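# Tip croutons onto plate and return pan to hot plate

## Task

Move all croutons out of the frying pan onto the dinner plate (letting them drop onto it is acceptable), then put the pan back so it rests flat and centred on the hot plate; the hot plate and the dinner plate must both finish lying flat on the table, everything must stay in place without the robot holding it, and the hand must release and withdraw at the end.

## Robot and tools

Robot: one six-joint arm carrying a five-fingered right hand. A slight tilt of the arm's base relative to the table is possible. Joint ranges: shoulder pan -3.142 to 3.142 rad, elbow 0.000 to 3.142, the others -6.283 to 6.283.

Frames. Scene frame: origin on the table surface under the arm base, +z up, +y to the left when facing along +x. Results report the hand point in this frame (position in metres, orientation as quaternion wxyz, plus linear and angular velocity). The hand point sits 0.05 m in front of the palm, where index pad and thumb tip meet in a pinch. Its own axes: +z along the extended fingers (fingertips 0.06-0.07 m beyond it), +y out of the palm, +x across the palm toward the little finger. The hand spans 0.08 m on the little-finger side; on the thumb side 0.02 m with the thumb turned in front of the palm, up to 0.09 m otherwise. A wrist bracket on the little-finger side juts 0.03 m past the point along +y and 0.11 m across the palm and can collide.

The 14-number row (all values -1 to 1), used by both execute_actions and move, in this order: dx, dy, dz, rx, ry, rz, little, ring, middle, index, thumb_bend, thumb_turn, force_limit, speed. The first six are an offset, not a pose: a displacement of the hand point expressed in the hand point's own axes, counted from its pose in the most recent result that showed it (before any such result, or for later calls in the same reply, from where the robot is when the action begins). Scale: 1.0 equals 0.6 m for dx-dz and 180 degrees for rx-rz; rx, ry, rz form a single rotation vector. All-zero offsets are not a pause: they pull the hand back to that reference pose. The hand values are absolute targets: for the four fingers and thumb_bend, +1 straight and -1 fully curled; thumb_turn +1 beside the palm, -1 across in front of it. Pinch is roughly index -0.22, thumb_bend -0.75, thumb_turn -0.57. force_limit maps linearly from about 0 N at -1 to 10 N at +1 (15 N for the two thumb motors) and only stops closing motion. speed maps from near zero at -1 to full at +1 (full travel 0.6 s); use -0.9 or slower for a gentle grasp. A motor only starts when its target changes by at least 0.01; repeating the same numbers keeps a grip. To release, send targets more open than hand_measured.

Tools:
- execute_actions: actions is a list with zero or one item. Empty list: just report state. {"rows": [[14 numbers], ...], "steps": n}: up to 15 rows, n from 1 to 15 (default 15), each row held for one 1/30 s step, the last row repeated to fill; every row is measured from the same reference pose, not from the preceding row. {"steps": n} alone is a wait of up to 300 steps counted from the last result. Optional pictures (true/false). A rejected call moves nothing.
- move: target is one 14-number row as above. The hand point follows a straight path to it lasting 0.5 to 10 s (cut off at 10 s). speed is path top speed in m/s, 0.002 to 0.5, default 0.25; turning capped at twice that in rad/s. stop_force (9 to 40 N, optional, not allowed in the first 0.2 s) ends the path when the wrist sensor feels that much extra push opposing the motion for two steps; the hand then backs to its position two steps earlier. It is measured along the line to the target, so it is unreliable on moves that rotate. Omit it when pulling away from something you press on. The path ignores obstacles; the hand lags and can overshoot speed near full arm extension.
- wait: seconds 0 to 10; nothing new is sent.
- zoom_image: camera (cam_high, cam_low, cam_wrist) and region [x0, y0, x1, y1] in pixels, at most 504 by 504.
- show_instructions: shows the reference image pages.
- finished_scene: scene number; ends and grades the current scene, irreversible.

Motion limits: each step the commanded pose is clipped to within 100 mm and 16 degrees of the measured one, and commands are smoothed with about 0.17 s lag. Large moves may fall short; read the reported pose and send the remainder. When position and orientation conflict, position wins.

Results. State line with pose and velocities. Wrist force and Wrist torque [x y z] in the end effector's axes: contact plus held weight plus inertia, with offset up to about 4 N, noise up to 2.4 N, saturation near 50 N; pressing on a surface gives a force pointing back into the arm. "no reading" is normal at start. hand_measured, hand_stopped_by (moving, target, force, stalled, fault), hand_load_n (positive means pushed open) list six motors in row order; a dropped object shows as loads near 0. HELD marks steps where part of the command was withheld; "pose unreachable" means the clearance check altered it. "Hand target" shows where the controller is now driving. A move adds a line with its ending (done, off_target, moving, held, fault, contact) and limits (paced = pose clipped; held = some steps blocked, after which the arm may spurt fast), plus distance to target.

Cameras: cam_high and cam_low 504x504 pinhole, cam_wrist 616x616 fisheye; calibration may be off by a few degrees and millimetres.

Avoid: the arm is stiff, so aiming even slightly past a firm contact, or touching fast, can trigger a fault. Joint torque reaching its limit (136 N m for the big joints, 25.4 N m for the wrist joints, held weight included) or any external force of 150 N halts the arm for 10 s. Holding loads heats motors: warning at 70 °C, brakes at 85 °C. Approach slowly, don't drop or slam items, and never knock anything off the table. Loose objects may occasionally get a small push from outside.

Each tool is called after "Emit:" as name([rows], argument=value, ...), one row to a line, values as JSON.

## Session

Emit:
execute_actions(actions=[])

Scene clock: 0.00 s of 6600.00 s.
end_effector_position=(+0.6696, -0.2418, +0.1653) hand_measured=(+1.000, +1.000, +1.000, +1.000, +1.000, +1.000) hand_load_n=(+0.0, +0.0, +0.0, +0.0, +0.0, +0.0) hand_stopped_by=(target, target, target, target, target, target) hand_force_limit=0.00 hand_speed=-0.80 end_effector_quat_wxyz=(+0.139, +0.859, +0.437, -0.228) end_effector_velocity=(-0.000, +0.000, +0.000) end_effector_angular_velocity=(+0.000, +0.001, +0.000)
Joint positions: [-0.327 -0.845  0.984  1.129  1.611  0.236]
Joint velocities: [ 0.     0.    -0.     0.001  0.    -0.   ]
Motor temperatures (°C, as the motors report them): [33 31 32 36 38 33]
Wrist force (N, on the end effector, along its own x y z axes, offset not removed): no reading
Wrist torque (N m, same axes, about the end effector's origin, offset not removed): no reading
Hand target: +0.670, -0.242, +0.165; +0.139, +0.859, +0.437, -0.228
camera_calibration (this result's frames):
cam_wrist: T_world_to_cam=[[0.757389, -0.630536, 0.169666, -0.684776], [-0.37806, -0.211603, 0.901274, 0.0461246], [-0.532383, -0.746759, -0.398647, 0.371927], [0, 0, 0, 1]] pos_world=[0.734087, -0.144276, 0.222879]

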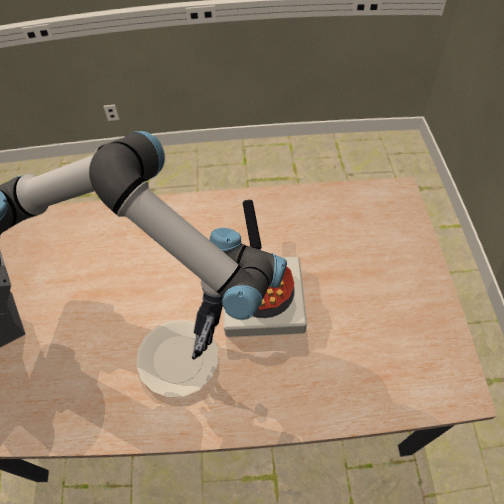

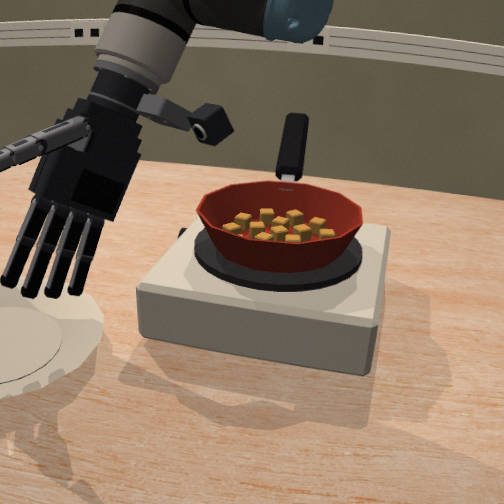

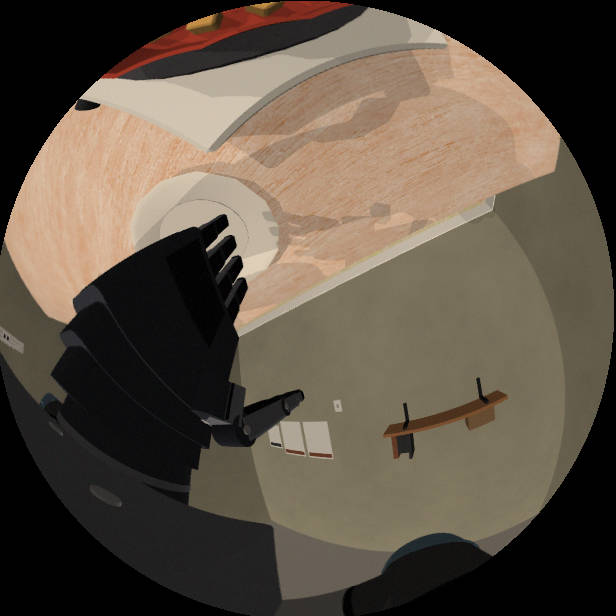

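Emit:
zoom_image(camera="cam_high", region=[200, 190, 340, 340])

Emit:
zoom_image(camera="cam_low", region=[180, 100, 420, 300])

Region (200, 190, 340, 340) of cam_high's 504x504 image, scaled by 3.360, with more detail than that image has; it fills the left 470 columns of this view, and the rest is white.

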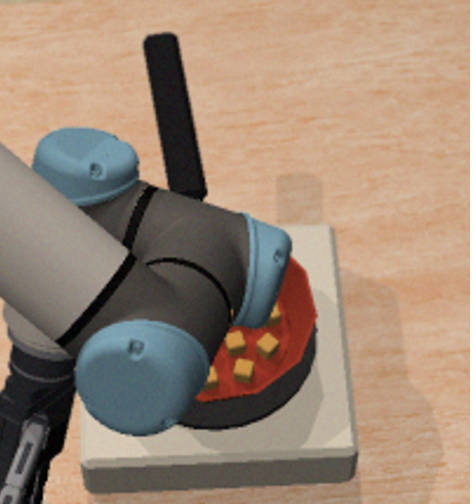

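Region (180, 100, 420, 300) of cam_low's 504x504 image, scaled by 2.100, with more detail than that image has.

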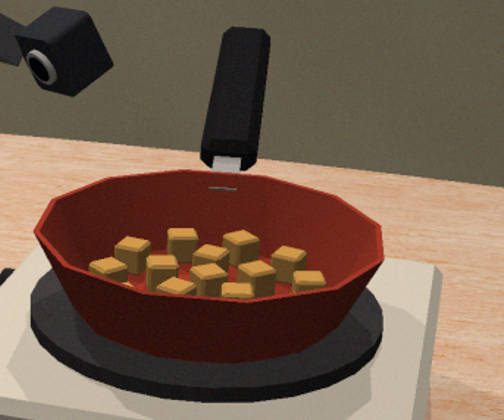

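Emit:
move(target=[0.004,-0.091,-0.33,-0.254,-0.316,-0.294,1,1,1,1,1,-1,0.5,0.5], speed=0.3)

Scene clock: 25.20 s of 6600.00 s.
end_effector_position=(+0.6799, -0.1221, +0.3317) hand_measured=(+1.000, +1.000, +1.000, +1.000, +1.000, -1.000) hand_load_n=(+0.0, +0.0, +0.0, +0.0, +0.0, +0.0) hand_stopped_by=(target, target, target, target, target, target) hand_force_limit=0.50 hand_speed=0.50 end_effector_quat_wxyz=(+0.506, +0.275, +0.685, -0.446) end_effector_velocity=(+0.000, +0.000, -0.000) end_effector_angular_velocity=(-0.003, +0.000, +0.009)
Joint positions: [-0.148 -1.486  1.926 -0.334  2.323 -1.215]
Joint velocities: [-0.003 -0.003  0.008 -0.016 -0.008 -0.011]
Motor temperatures (°C, as the motors report them): [33 31 32 36 38 33]
Wrist force (N, on the end effector, along its own x y z axes, offset not removed): [-0.3 0.8 0.2]
Wrist torque (N m, same axes, about the end effector's origin, offset not removed): [0.11 0.07 0.08]
Hand target: +0.680, -0.122, +0.332; +0.507, +0.274, +0.685, -0.446
Off the commanded pose: 0.000 m, 0 deg.
After step 90, 18.97 s passed at rest.
move: done
camera_calibration (this result's frames):
cam_wrist: T_world_to_cam=[[0.829002, 0.522226, -0.200088, -0.430694], [-0.113377, 0.507294, 0.854283, -0.151241], [0.547632, -0.685517, 0.479756, -0.485044], [0, 0, 0, 1]] pos_world=[0.605525, -0.0308628, 0.275728]

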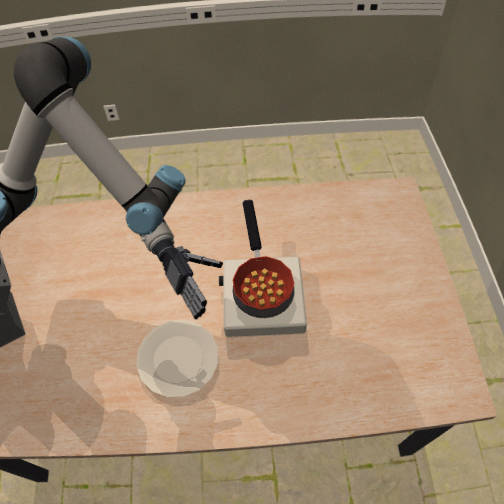

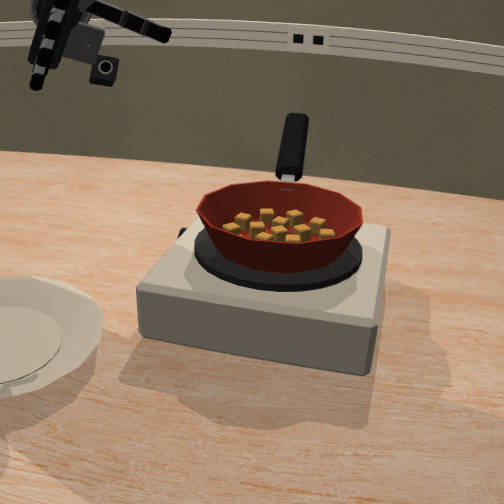

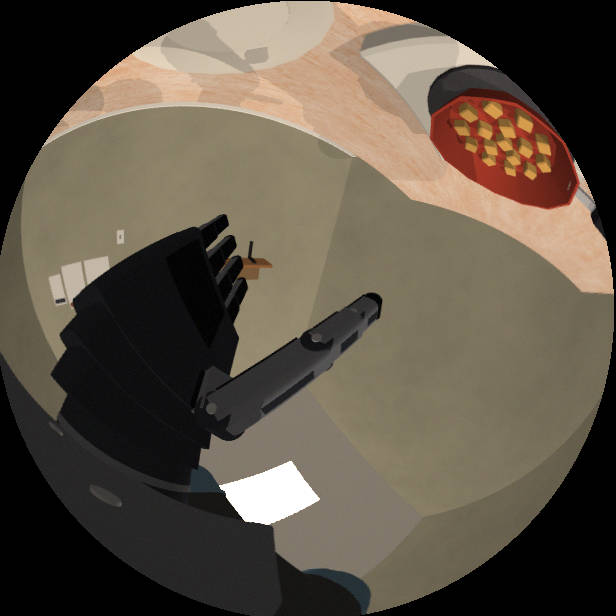

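Emit:
move(target=[0.05,0.397,-0.377,-0.249,-0.310,-0.289,1,1,1,1,1,-1,0.5,0.5], speed=0.3)

Scene clock: 40.30 s of 6600.00 s.
end_effector_position=(+0.7656, +0.1841, +0.2448) hand_measured=(+1.000, +1.000, +1.000, +1.000, +1.000, -1.000) hand_load_n=(+0.0, +0.0, +0.0, +0.0, +0.0, +0.0) hand_stopped_by=(target, target, target, target, target, target) hand_force_limit=0.50 hand_speed=0.50 end_effector_quat_wxyz=(+0.579, -0.459, +0.538, -0.406) end_effector_velocity=(+0.001, +0.002, -0.001) end_effector_angular_velocity=(-0.005, +0.004, +0.006)
Joint positions: [ 0.006 -1.494  2.042 -1.124  1.438 -2.542]
Joint velocities: [ 0.001  0.    -0.005  0.007 -0.007 -0.006]
Motor temperatures (°C, as the motors report them): [33 31 32 36 38 33]
Wrist force (N, on the end effector, along its own x y z axes, offset not removed): [-1.1 -1.7 0.3]
Wrist torque (N m, same axes, about the end effector's origin, offset not removed): [-0.39 0.18 -0.26]
Hand target: +0.766, +0.184, +0.245; +0.579, -0.459, +0.538, -0.406
Off the commanded pose: 0.000 m, 0 deg.
After step 90, 9.00 s passed at rest.
move: done
camera_calibration (this result's frames):
cam_wrist: T_world_to_cam=[[-0.109151, 0.364919, -0.924619, 0.245562], [-0.64462, 0.682082, 0.345295, 0.27655], [0.756671, 0.633717, 0.160785, -0.605271], [0, 0, 0, 1]] pos_world=[0.663064, 0.10533, 0.228879]

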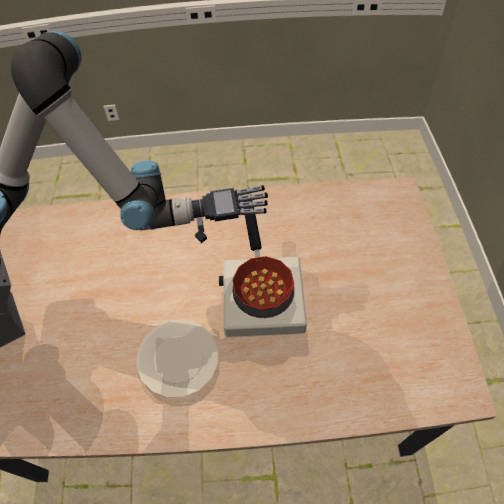

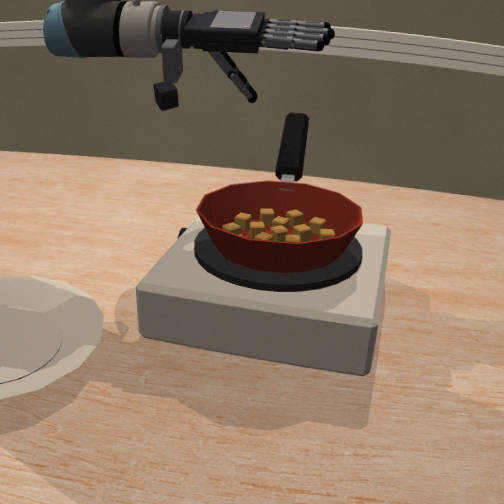

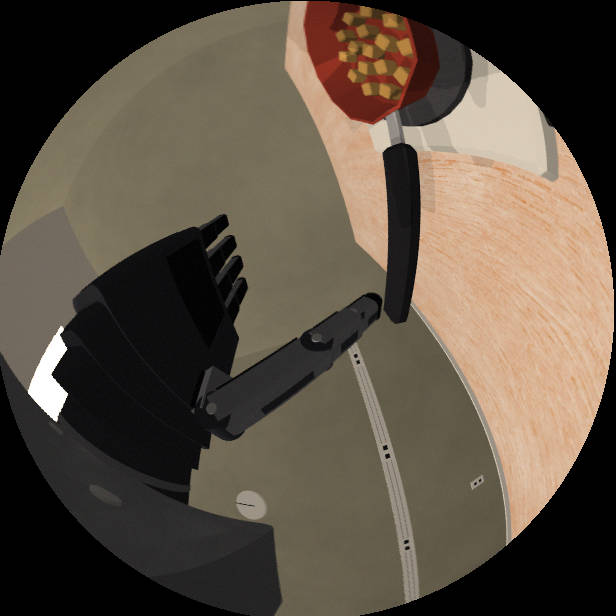

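Very similar view to scene 1.

Emit:
move(target=[0,0.165,0.03,0,0,0,1,1,1,1,1,-1,0.5,0.5], speed=0.1)

Scene clock: 44.83 s of 6600.00 s.
end_effector_position=(+0.7812, +0.2105, +0.1491) hand_measured=(+1.000, +1.000, +1.000, +1.000, +1.000, -1.000) hand_load_n=(+0.0, +0.0, +0.0, +0.0, +0.0, +0.0) hand_stopped_by=(target, target, target, target, target, target) hand_force_limit=0.50 hand_speed=0.50 end_effector_quat_wxyz=(+0.579, -0.458, +0.538, -0.406) end_effector_velocity=(+0.001, +0.001, -0.001) end_effector_angular_velocity=(+0.000, -0.001, -0.000)
Joint positions: [ 0.125 -1.248  1.926 -1.249  1.538 -2.607]
Joint velocities: [ 0.002  0.004 -0.004 -0.001  0.002 -0.001]
Motor temperatures (°C, as the motors report them): [33 31 32 36 38 33]
Wrist force (N, on the end effector, along its own x y z axes, offset not removed): [-0.1 -3.9 0.0]
Wrist torque (N m, same axes, about the end effector's origin, offset not removed): [-0.57 0.06 -0.18]
Hand target: +0.781, +0.211, +0.149; +0.579, -0.458, +0.538, -0.406
Off the commanded pose: 0.000 m, 0 deg.
After step 90, 0.07 s passed at rest.
move: done
camera_calibration (this result's frames):
cam_wrist: T_world_to_cam=[[-0.109176, 0.365045, -0.924566, 0.149103], [-0.64454, 0.682095, 0.34542, 0.301538], [0.756736, 0.633631, 0.160818, -0.618383], [0, 0, 0, 1]] pos_world=[0.678585, 0.13172, 0.133145]

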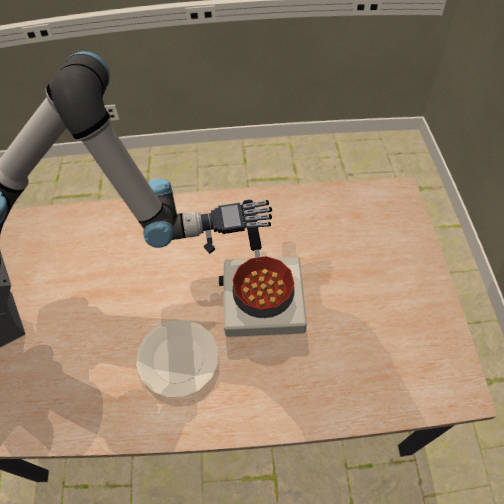

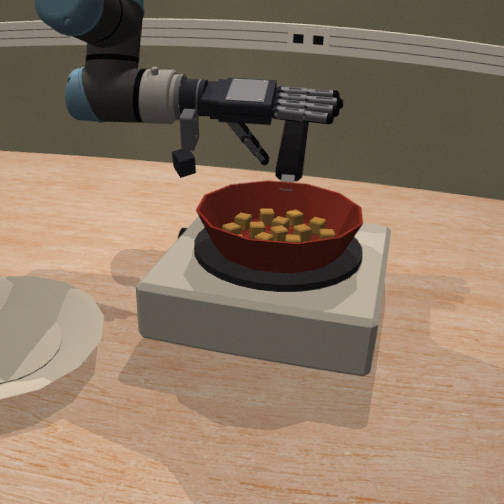

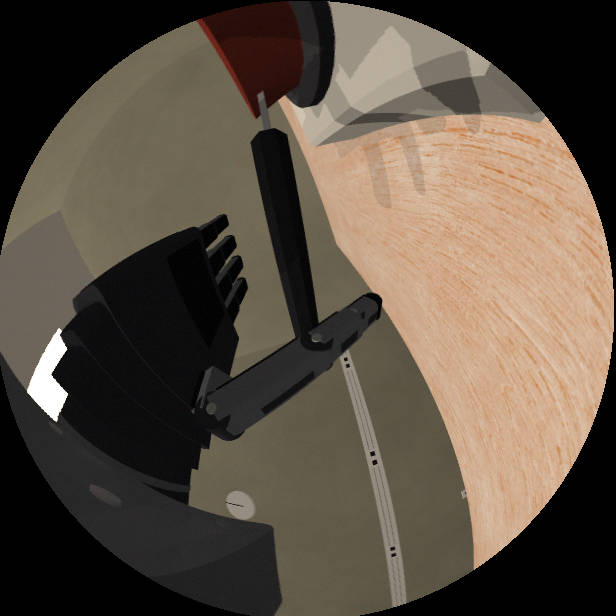

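Emit:
move(target=[0.008,0.047,0.075,0,0,-0.006,1,1,1,1,1,-0.3,0.5,-0.5], speed=0.04)

Scene clock: 49.70 s of 6600.00 s.
end_effector_position=(+0.8256, +0.2172, +0.1207) hand_measured=(+1.000, +1.000, +1.000, +1.000, +1.000, -0.300) hand_load_n=(+0.0, +0.0, +0.0, +0.0, +0.0, +0.0) hand_stopped_by=(target, target, target, target, target, target) hand_force_limit=0.50 hand_speed=-0.50 end_effector_quat_wxyz=(+0.575, -0.463, +0.534, -0.412) end_effector_velocity=(+0.001, +0.000, -0.001) end_effector_angular_velocity=(-0.000, +0.001, -0.000)
Joint positions: [ 0.147 -1.146  1.765 -1.19   1.557 -2.638]
Joint velocities: [ 0.001  0.004 -0.005  0.003  0.001 -0.001]
Motor temperatures (°C, as the motors report them): [33 31 32 36 38 33]
Wrist force (N, on the end effector, along its own x y z axes, offset not removed): [-0.9 -2.8 2.6]
Wrist torque (N m, same axes, about the end effector's origin, offset not removed): [-0.44 0.26 -0.19]
Hand target: +0.826, +0.217, +0.121; +0.575, -0.464, +0.534, -0.412
Off the commanded pose: 0.000 m, 0 deg.
After step 90, 0.17 s passed at rest.
move: done
camera_calibration (this result's frames):
cam_wrist: T_world_to_cam=[[-0.107552, 0.347703, -0.931416, 0.12852], [-0.645121, 0.688429, 0.331488, 0.336217], [0.756473, 0.636528, 0.150268, -0.65077], [0, 0, 0, 1]] pos_world=[0.723013, 0.138085, 0.106044]

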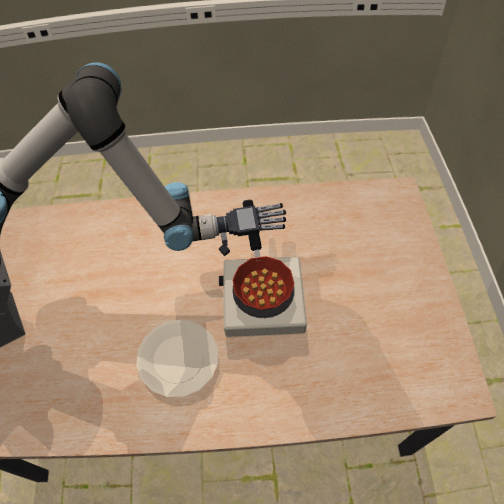

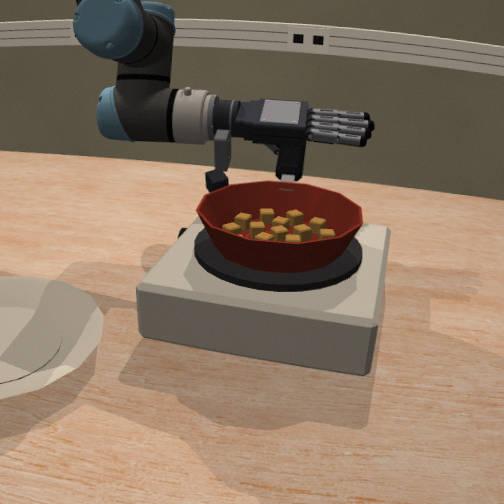

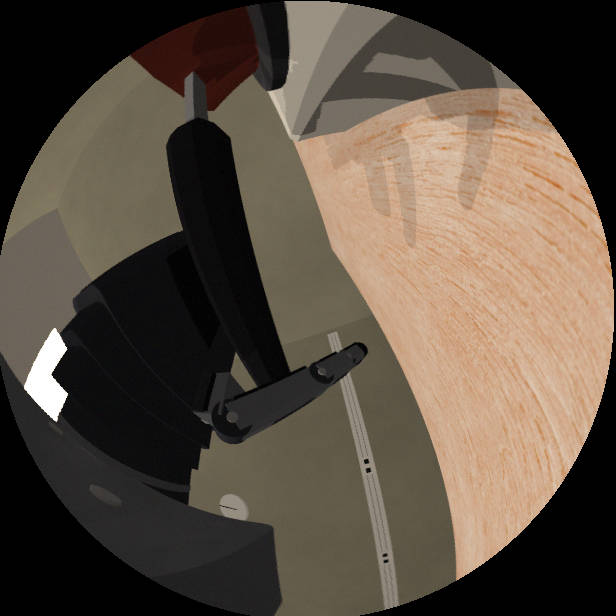

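Emit:
move(target=[0,0.006,0,0,0,0,-1,-1,-1,-1,0.6,0.3,1,-0.2], speed=0.01)

Emit:
move(target=[0,0,0,0,0,0,-1,-1,-1,-1,-1,0.3,1,0])

Scene clock: 54.13 s of 6600.00 s.
end_effector_position=(+0.8255, +0.2180, +0.1172) hand_measured=(-1.000, -1.000, -1.000, -1.000, +0.600, +0.300) hand_load_n=(+0.0, +0.0, +0.0, +0.5, +0.5, -0.5) hand_stopped_by=(target, target, target, target, target, target) hand_force_limit=1.00 hand_speed=-0.20 end_effector_quat_wxyz=(+0.575, -0.463, +0.534, -0.412) end_effector_velocity=(-0.000, -0.000, -0.000) end_effector_angular_velocity=(-0.000, -0.000, +0.000)
Joint positions: [ 0.15  -1.138  1.761 -1.194  1.56  -2.64 ]
Joint velocities: [-0.     0.     0.    -0.001 -0.    -0.   ]
Motor temperatures (°C, as the motors report them): [33 31 32 36 38 33]
Wrist force (N, on the end effector, along its own x y z axes, offset not removed): [-0.5 -0.7 1.6]
Wrist torque (N m, same axes, about the end effector's origin, offset not removed): [-0.31 0.06 -0.39]
Hand target: +0.825, +0.218, +0.117; +0.575, -0.463, +0.534, -0.412
Off the commanded pose: 0.000 m, 0 deg.
move: done
camera_calibration (this result's frames):
cam_wrist: T_world_to_cam=[[-0.107569, 0.347702, -0.931414, 0.124958], [-0.645116, 0.688429, 0.331498, 0.336746], [0.756475, 0.636529, 0.150255, -0.650711], [0, 0, 0, 1]] pos_world=[0.722929, 0.138922, 0.10253]

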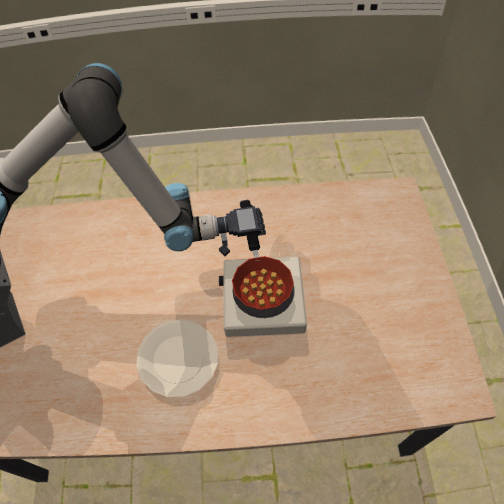

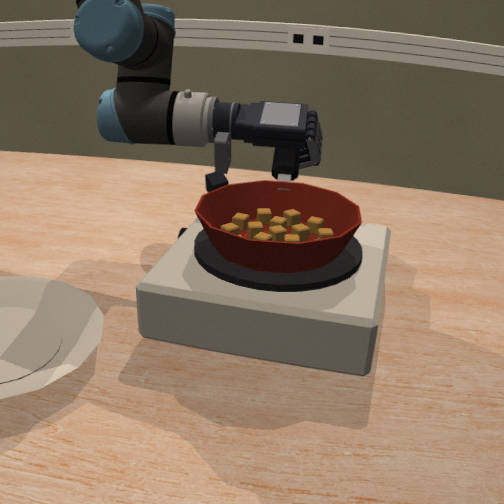

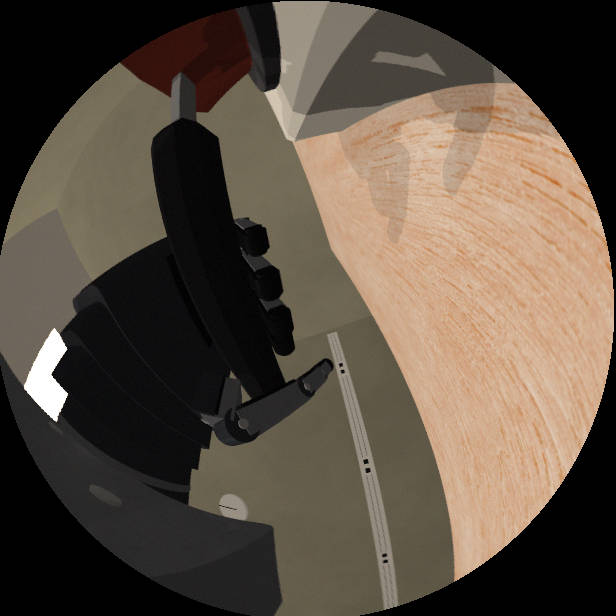

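Scene clock: 56.07 s of 6600.00 s.
end_effector_position=(+0.8255, +0.2180, +0.1172) hand_measured=(-1.000, -1.000, -1.000, -1.000, -0.980, +0.300) hand_load_n=(+0.0, +0.0, +0.0, +1.0, +11.5, -11.5) hand_stopped_by=(target, target, target, target, stalled, target) hand_force_limit=1.00 hand_speed=0.00 end_effector_quat_wxyz=(+0.575, -0.464, +0.534, -0.412) end_effector_velocity=(-0.000, -0.000, -0.001) end_effector_angular_velocity=(+0.000, +0.001, -0.000)
Joint positions: [ 0.15  -1.138  1.761 -1.194  1.56  -2.64 ]
Joint velocities: [ 0.     0.001 -0.001  0.001 -0.     0.   ]
Motor temperatures (°C, as the motors report them): [33 31 32 36 38 33]
Wrist force (N, on the end effector, along its own x y z axes, offset not removed): [-3.9 -13.1 5.5]
Wrist torque (N m, same axes, about the end effector's origin, offset not removed): [-0.62 -1.18 -4.63]
Hand target: +0.825, +0.218, +0.117; +0.575, -0.463, +0.534, -0.412
Off the commanded pose: 0.000 m, 0 deg.
move: done
camera_calibration (this result's frames):
cam_wrist: T_world_to_cam=[[-0.10744, 0.347592, -0.93147, 0.12492], [-0.645193, 0.688442, 0.331321, 0.336836], [0.756428, 0.636575, 0.150297, -0.65073], [0, 0, 0, 1]] pos_world=[0.722976, 0.138926, 0.102561]

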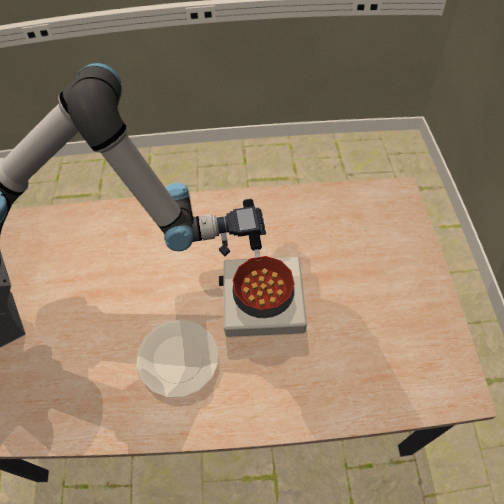

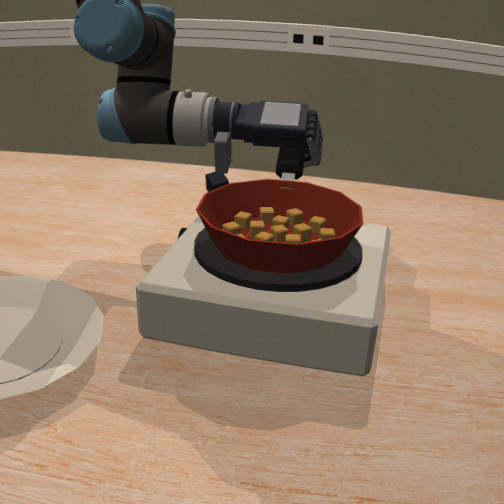

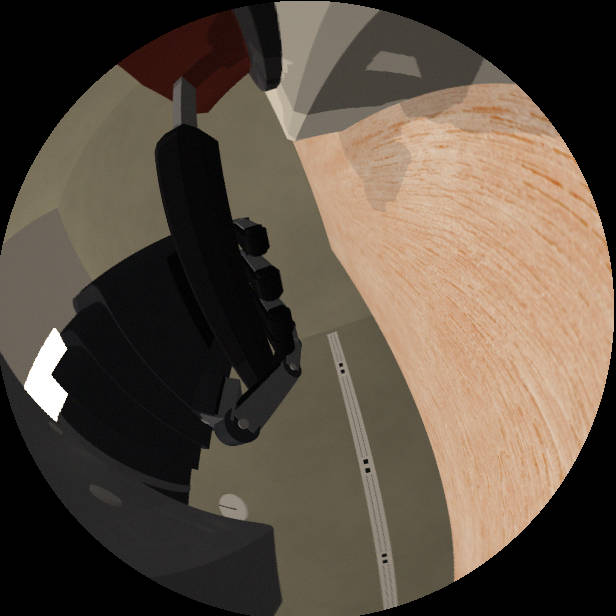

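Emit:
move(target=[-0.023,-0.097,0,0,0,0,-1,-1,-1,-1,-1,0.6,1,-0.5], speed=0.04)

Scene clock: 61.33 s of 6600.00 s.
end_effector_position=(+0.8255, +0.2179, +0.1769) hand_measured=(-1.000, -1.000, -1.000, -1.000, -0.980, +0.404) hand_load_n=(+4.0, +4.5, +1.0, +0.0, +10.0, -15.5) hand_stopped_by=(target, target, target, target, stalled, stalled) hand_force_limit=1.00 hand_speed=-0.50 end_effector_quat_wxyz=(+0.575, -0.464, +0.534, -0.412) end_effector_velocity=(+0.000, -0.000, +0.002) end_effector_angular_velocity=(-0.000, +0.000, -0.001)
Joint positions: [ 0.12  -1.272  1.81  -1.109  1.534 -2.623]
Joint velocities: [-0.001 -0.003  0.     0.003 -0.001  0.001]
Motor temperatures (°C, as the motors report them): [33 31 32 36 38 33]
Wrist force (N, on the end effector, along its own x y z axes, offset not removed): [0.1 4.2 -2.4]
Wrist torque (N m, same axes, about the end effector's origin, offset not removed): [0.39 0.58 1.13]
Hand target: +0.826, +0.218, +0.177; +0.575, -0.464, +0.534, -0.412
Off the commanded pose: 0.000 m, 0 deg.
After step 90, 0.40 s passed at rest.
move: done
camera_calibration (this result's frames):
cam_wrist: T_world_to_cam=[[-0.107426, 0.347561, -0.931483, 0.180567], [-0.645217, 0.688437, 0.331286, 0.317162], [0.756409, 0.636597, 0.150296, -0.659624], [0, 0, 0, 1]] pos_world=[0.722981, 0.138811, 0.162263]

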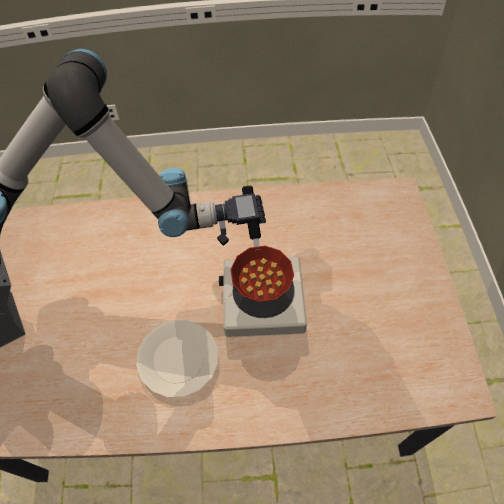

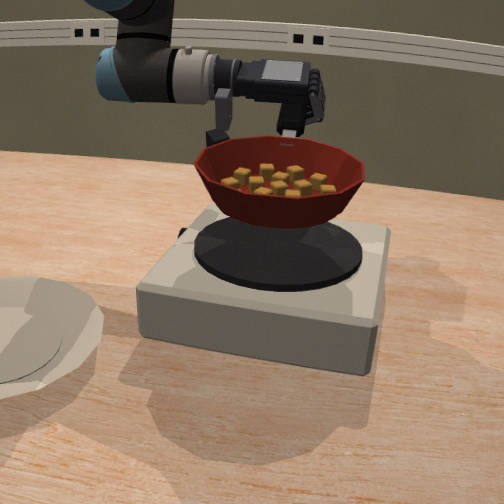

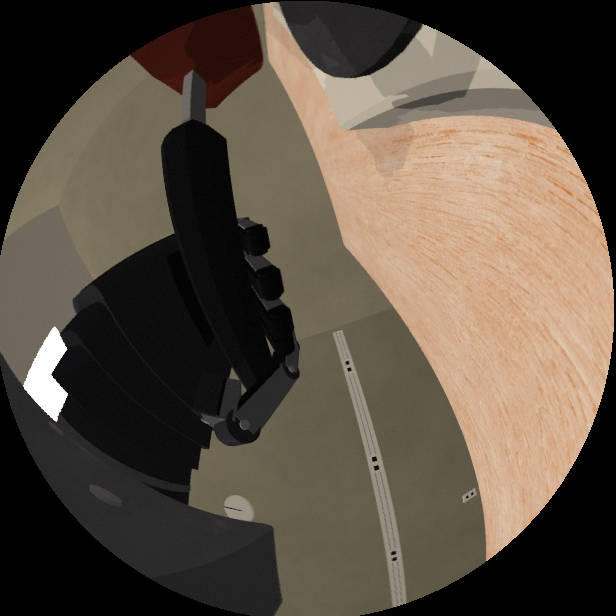

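Emit:
move(target=[0.165,-0.275,-0.169,0.079,0.153,0.151,-1,-1,-1,-1,-1,0.6,1,-0.5], speed=0.13)

Emit:
move(target=[0.096,-0.176,-0.04,0,0,0.139,-1,-1,-1,-1,-1,0.6,1,-0.5], speed=0.08)

Scene clock: 72.13 s of 6600.00 s.
end_effector_position=(+0.7372, +0.0744, +0.3143) hand_measured=(-1.000, -1.000, -1.000, -1.000, -0.980, +0.404) hand_load_n=(+3.5, +4.0, +0.5, +0.0, +10.0, -16.0) hand_stopped_by=(target, target, target, target, stalled, stalled) hand_force_limit=1.00 hand_speed=-0.50 end_effector_quat_wxyz=(+0.564, -0.144, +0.692, -0.426) end_effector_velocity=(-0.001, -0.002, +0.000) end_effector_angular_velocity=(+0.005, +0.002, -0.006)
Joint positions: [-0.017 -1.624  2.093 -0.855  1.92  -2.043]
Joint velocities: [-0.002 -0.003  0.001  0.009  0.002  0.007]
Motor temperatures (°C, as the motors report them): [33 31 32 36 38 33]
Wrist force (N, on the end effector, along its own x y z axes, offset not removed): [2.5 7.4 -2.2]
Wrist torque (N m, same axes, about the end effector's origin, offset not removed): [0.80 0.11 1.19]
Hand target: +0.737, +0.074, +0.314; +0.564, -0.143, +0.693, -0.426
Off the commanded pose: 0.000 m, 0 deg.
After step 90, 4.60 s passed at rest.
move: done
camera_calibration (this result's frames):
cam_wrist: T_world_to_cam=[[0.252898, 0.709458, -0.657808, -0.029667], [-0.306667, 0.703632, 0.640981, -0.034587], [0.917604, 0.0396251, 0.395515, -0.673601], [0, 0, 0, 1]] pos_world=[0.614995, 0.0720756, 0.269074]

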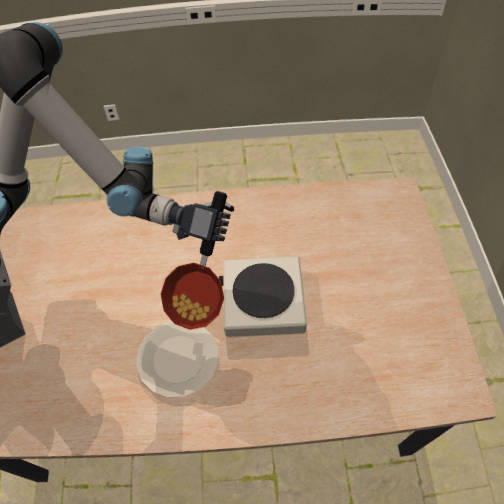

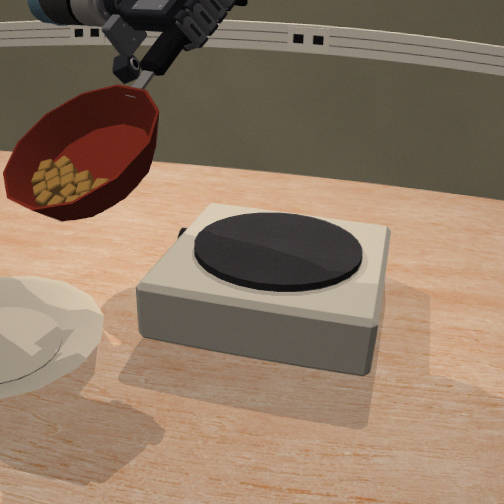

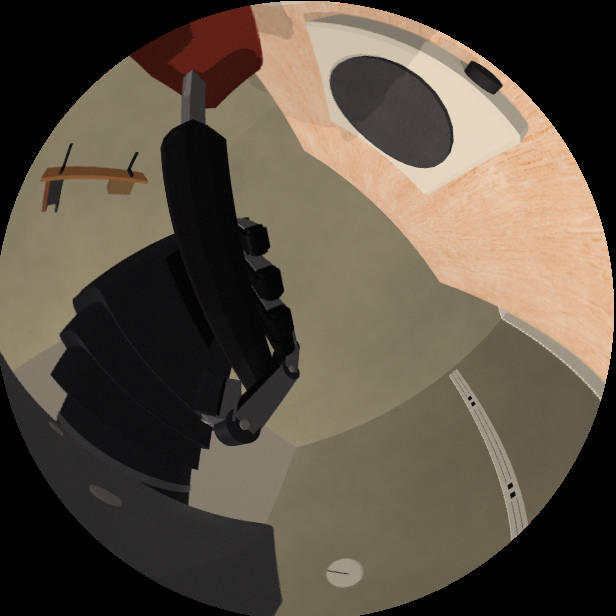

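Scene clock: 75.23 s of 6600.00 s.
end_effector_position=(+0.6675, -0.0174, +0.3555) hand_measured=(-1.000, -1.000, -1.000, -1.000, -0.980, +0.404) hand_load_n=(+2.5, +3.0, +0.5, +0.0, +10.0, -16.0) hand_stopped_by=(target, target, target, target, stalled, stalled) hand_force_limit=1.00 hand_speed=-0.50 end_effector_quat_wxyz=(+0.643, +0.009, +0.707, -0.294) end_effector_velocity=(-0.001, -0.002, -0.000) end_effector_angular_velocity=(+0.006, -0.001, -0.000)
Joint positions: [-0.337 -1.722  2.331 -0.972  1.622 -1.489]
Joint velocities: [-0.006  0.     0.004 -0.002 -0.006  0.008]
Motor temperatures (°C, as the motors report them): [33 31 32 36 38 33]
Wrist force (N, on the end effector, along its own x y z axes, offset not removed): [7.2 1.8 -0.8]
Wrist torque (N m, same axes, about the end effector's origin, offset not removed): [0.29 -0.46 0.82]
Hand target: +0.667, -0.018, +0.356; +0.643, +0.009, +0.707, -0.294
Off the commanded pose: 0.000 m, 0 deg.
move: done
camera_calibration (this result's frames):
cam_wrist: T_world_to_cam=[[0.341667, 0.897126, -0.280051, -0.110029], [-0.442633, 0.416472, 0.79412, 0.0134696], [0.829059, -0.147365, 0.539392, -0.617581], [0, 0, 0, 1]] pos_world=[0.555566, 0.00208995, 0.291608]

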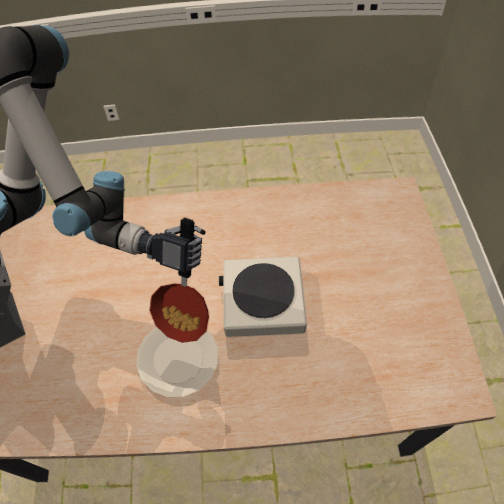

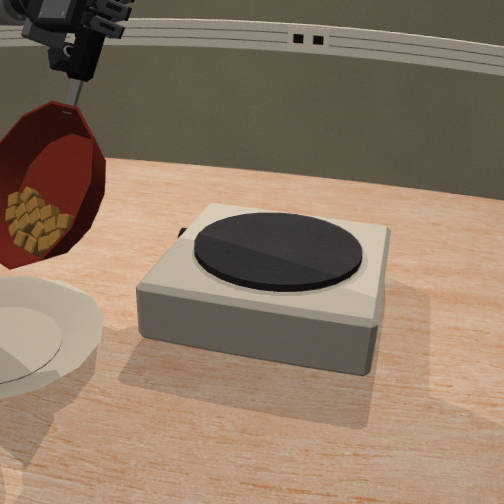

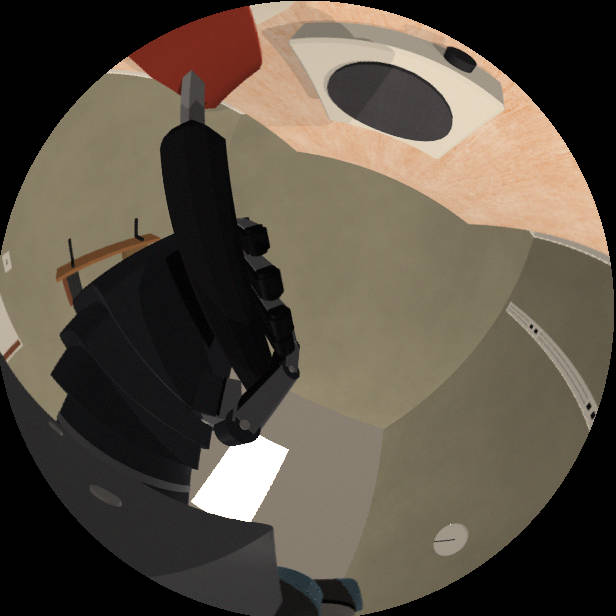

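Emit:
move(target=[0.041,-0.146,0.015,0,0,0.111,-1,-1,-1,-1,-1,0.6,1,-0.5], speed=0.05)

Emit:
zoom_image(camera="cam_high", region=[120, 280, 240, 400])

Scene clock: 82.43 s of 6600.00 s.
end_effector_position=(+0.6372, -0.1026, +0.3683) hand_measured=(-1.000, -1.000, -1.000, -1.000, -0.980, +0.404) hand_load_n=(+1.0, +2.0, +0.0, +0.0, +10.0, -17.0) hand_stopped_by=(target, target, target, target, stalled, stalled) hand_force_limit=1.00 hand_speed=-0.50 end_effector_quat_wxyz=(+0.684, +0.131, +0.695, -0.178) end_effector_velocity=(-0.000, -0.002, +0.000) end_effector_angular_velocity=(+0.005, -0.003, +0.001)
Joint positions: [-0.566 -1.628  2.398 -1.137  1.408 -1.059]
Joint velocities: [-0.004  0.003 -0.001 -0.003 -0.004  0.007]
Motor temperatures (°C, as the motors report them): [33 31 32 36 38 33]
Wrist force (N, on the end effector, along its own x y z axes, offset not removed): [5.4 0.4 -2.1]
Wrist torque (N m, same axes, about the end effector's origin, offset not removed): [0.09 0.00 0.08]
Hand target: +0.637, -0.103, +0.368; +0.684, +0.132, +0.695, -0.178
Off the commanded pose: 0.000 m, 0 deg.
After step 90, 0.37 s passed at rest.
move: done
camera_calibration (this result's frames):
cam_wrist: T_world_to_cam=[[0.357916, 0.931626, 0.0630058, -0.15279], [-0.563177, 0.161557, 0.81039, 0.0701399], [0.744801, -0.325535, 0.582494, -0.592372], [0, 0, 0, 1]] pos_world=[0.535387, -0.0618267, 0.297839]

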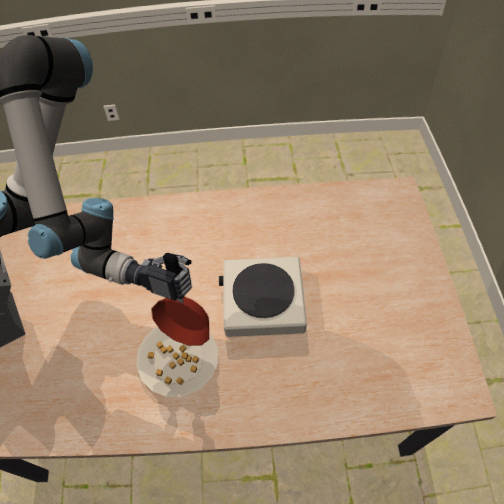

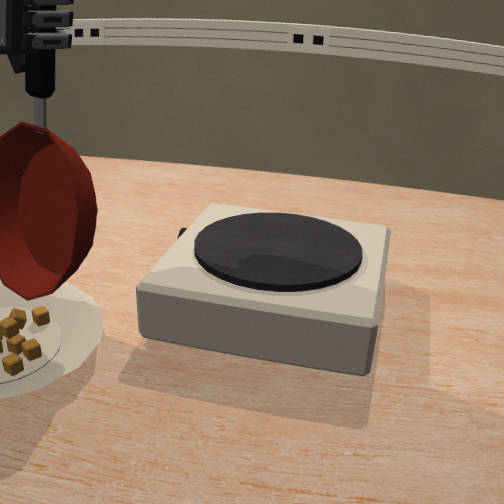

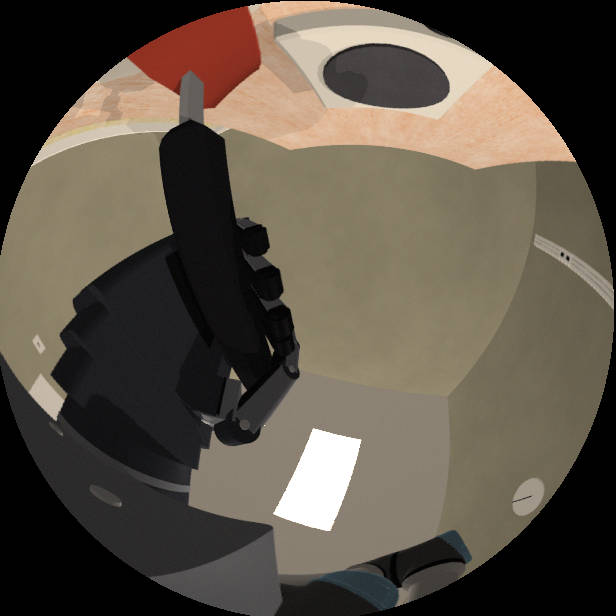

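Region (120, 280, 240, 400) of cam_high's 504x504 image, scaled by 4.200, with more detail than that image has.

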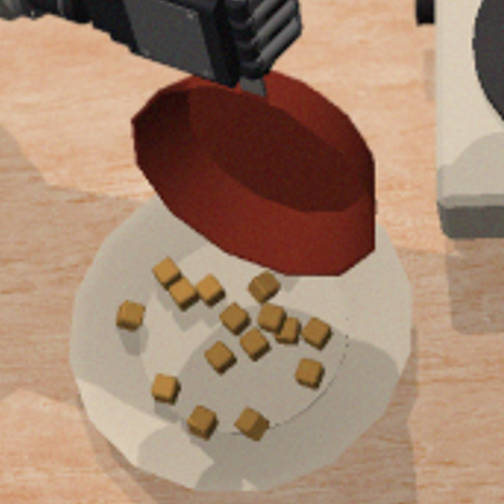

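Emit:
move(target=[0.048,0.344,0.024,0,0,-0.25,-1,-1,-1,-1,-1,0.6,1,-0.5], speed=0.2)

Emit:
move(target=[-0.028,0.40,0.041,-0.079,-0.153,-0.151,-1,-1,-1,-1,-1,0.6,1,-0.5], speed=0.16)

Emit:
zoom_image(camera="cam_high", region=[120, 200, 330, 410])

Scene clock: 90.67 s of 6600.00 s.
end_effector_position=(+0.7372, +0.0757, +0.3260) hand_measured=(-1.000, -1.000, -1.000, -1.000, -0.980, +0.404) hand_load_n=(+2.5, +3.5, +0.5, +0.0, +10.0, -16.0) hand_stopped_by=(target, target, target, target, stalled, stalled) hand_force_limit=1.00 hand_speed=-0.50 end_effector_quat_wxyz=(+0.564, -0.144, +0.692, -0.426) end_effector_velocity=(+0.001, +0.002, +0.001) end_effector_angular_velocity=(-0.007, +0.001, -0.001)
Joint positions: [-0.025 -1.653  2.091 -0.823  1.912 -2.041]
Joint velocities: [ 0.006  0.001 -0.005  0.002  0.008 -0.01 ]
Motor temperatures (°C, as the motors report them): [33 31 32 36 38 33]
Wrist force (N, on the end effector, along its own x y z axes, offset not removed): [4.6 4.6 2.8]
Wrist torque (N m, same axes, about the end effector's origin, offset not removed): [0.30 -0.34 1.12]
Hand target: +0.737, +0.076, +0.326; +0.564, -0.144, +0.692, -0.426
Off the commanded pose: 0.000 m, 0 deg.
After step 90, 2.77 s passed at rest.
move: done
camera_calibration (this result's frames):
cam_wrist: T_world_to_cam=[[0.252698, 0.709191, -0.658173, -0.0225754], [-0.306523, 0.703891, 0.640766, -0.0430684], [0.917708, 0.0398248, 0.395255, -0.678237], [0, 0, 0, 1]] pos_world=[0.614927, 0.0733364, 0.280815]

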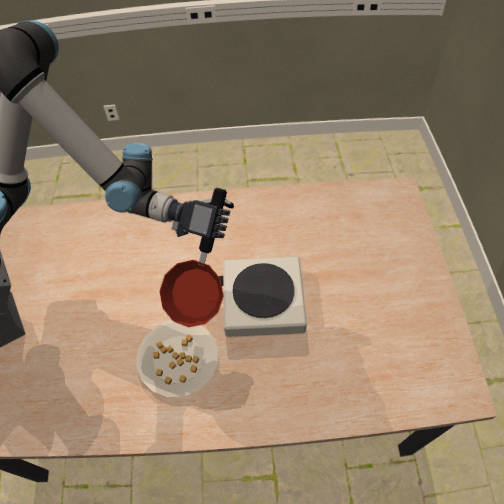

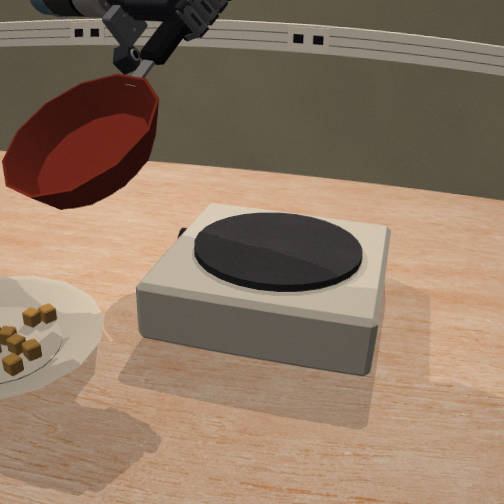

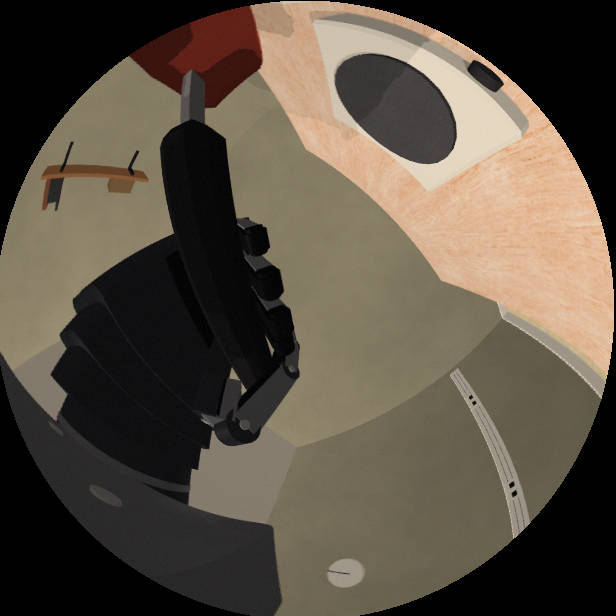

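Scene clock: 93.40 s of 6600.00 s.
end_effector_position=(+0.8323, +0.2196, +0.1566) hand_measured=(-1.000, -1.000, -1.000, -1.000, -0.980, +0.404) hand_load_n=(+3.5, +4.0, +1.0, +0.0, +10.5, -15.0) hand_stopped_by=(target, target, target, target, stalled, stalled) hand_force_limit=1.00 hand_speed=-0.50 end_effector_quat_wxyz=(+0.575, -0.464, +0.534, -0.412) end_effector_velocity=(+0.001, +0.001, -0.002) end_effector_angular_velocity=(-0.004, +0.002, +0.003)
Joint positions: [ 0.133 -1.22   1.774 -1.124  1.545 -2.631]
Joint velocities: [ 0.001  0.005 -0.006  0.002 -0.003 -0.004]
Motor temperatures (°C, as the motors report them): [33 31 32 36 38 33]
Wrist force (N, on the end effector, along its own x y z axes, offset not removed): [2.9 9.3 0.3]
Wrist torque (N m, same axes, about the end effector's origin, offset not removed): [0.79 -0.03 1.30]
Hand target: +0.832, +0.220, +0.157; +0.575, -0.464, +0.534, -0.412
Off the commanded pose: 0.000 m, 0 deg.
move: done
camera_calibration (this result's frames):
cam_wrist: T_world_to_cam=[[-0.107588, 0.347057, -0.931652, 0.162099], [-0.645243, 0.688545, 0.331009, 0.327086], [0.756364, 0.636755, 0.149857, -0.662716], [0, 0, 0, 1]] pos_world=[0.729744, 0.140516, 0.142064]

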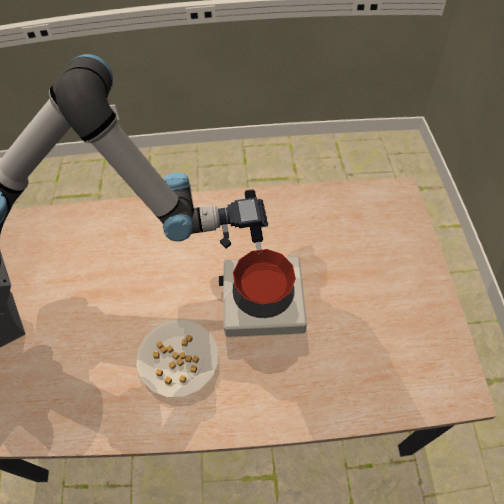

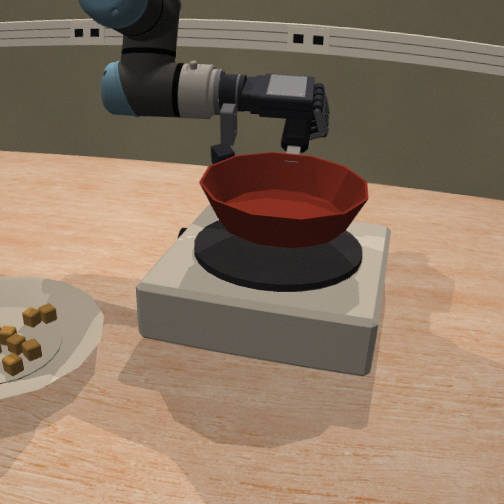

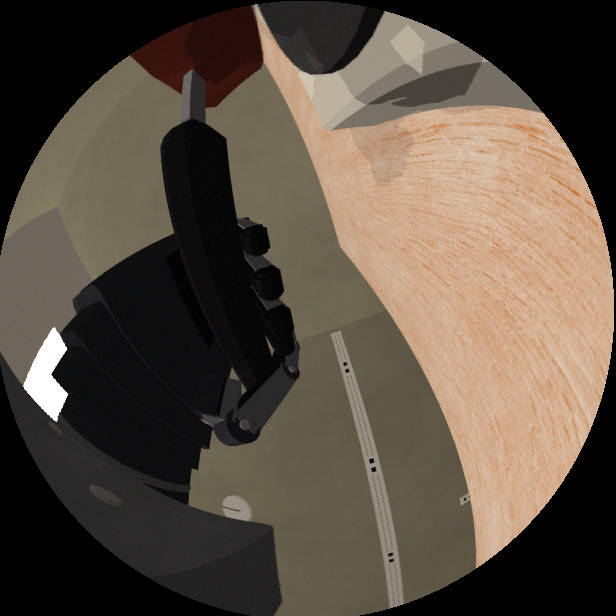

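Region (120, 200, 330, 410) of cam_high's 504x504 image, scaled by 2.400, with more detail than that image has.

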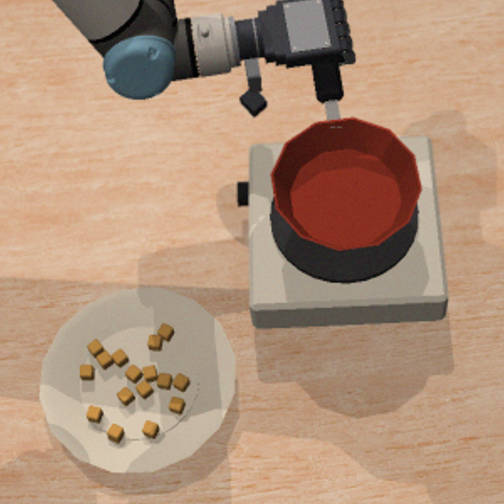

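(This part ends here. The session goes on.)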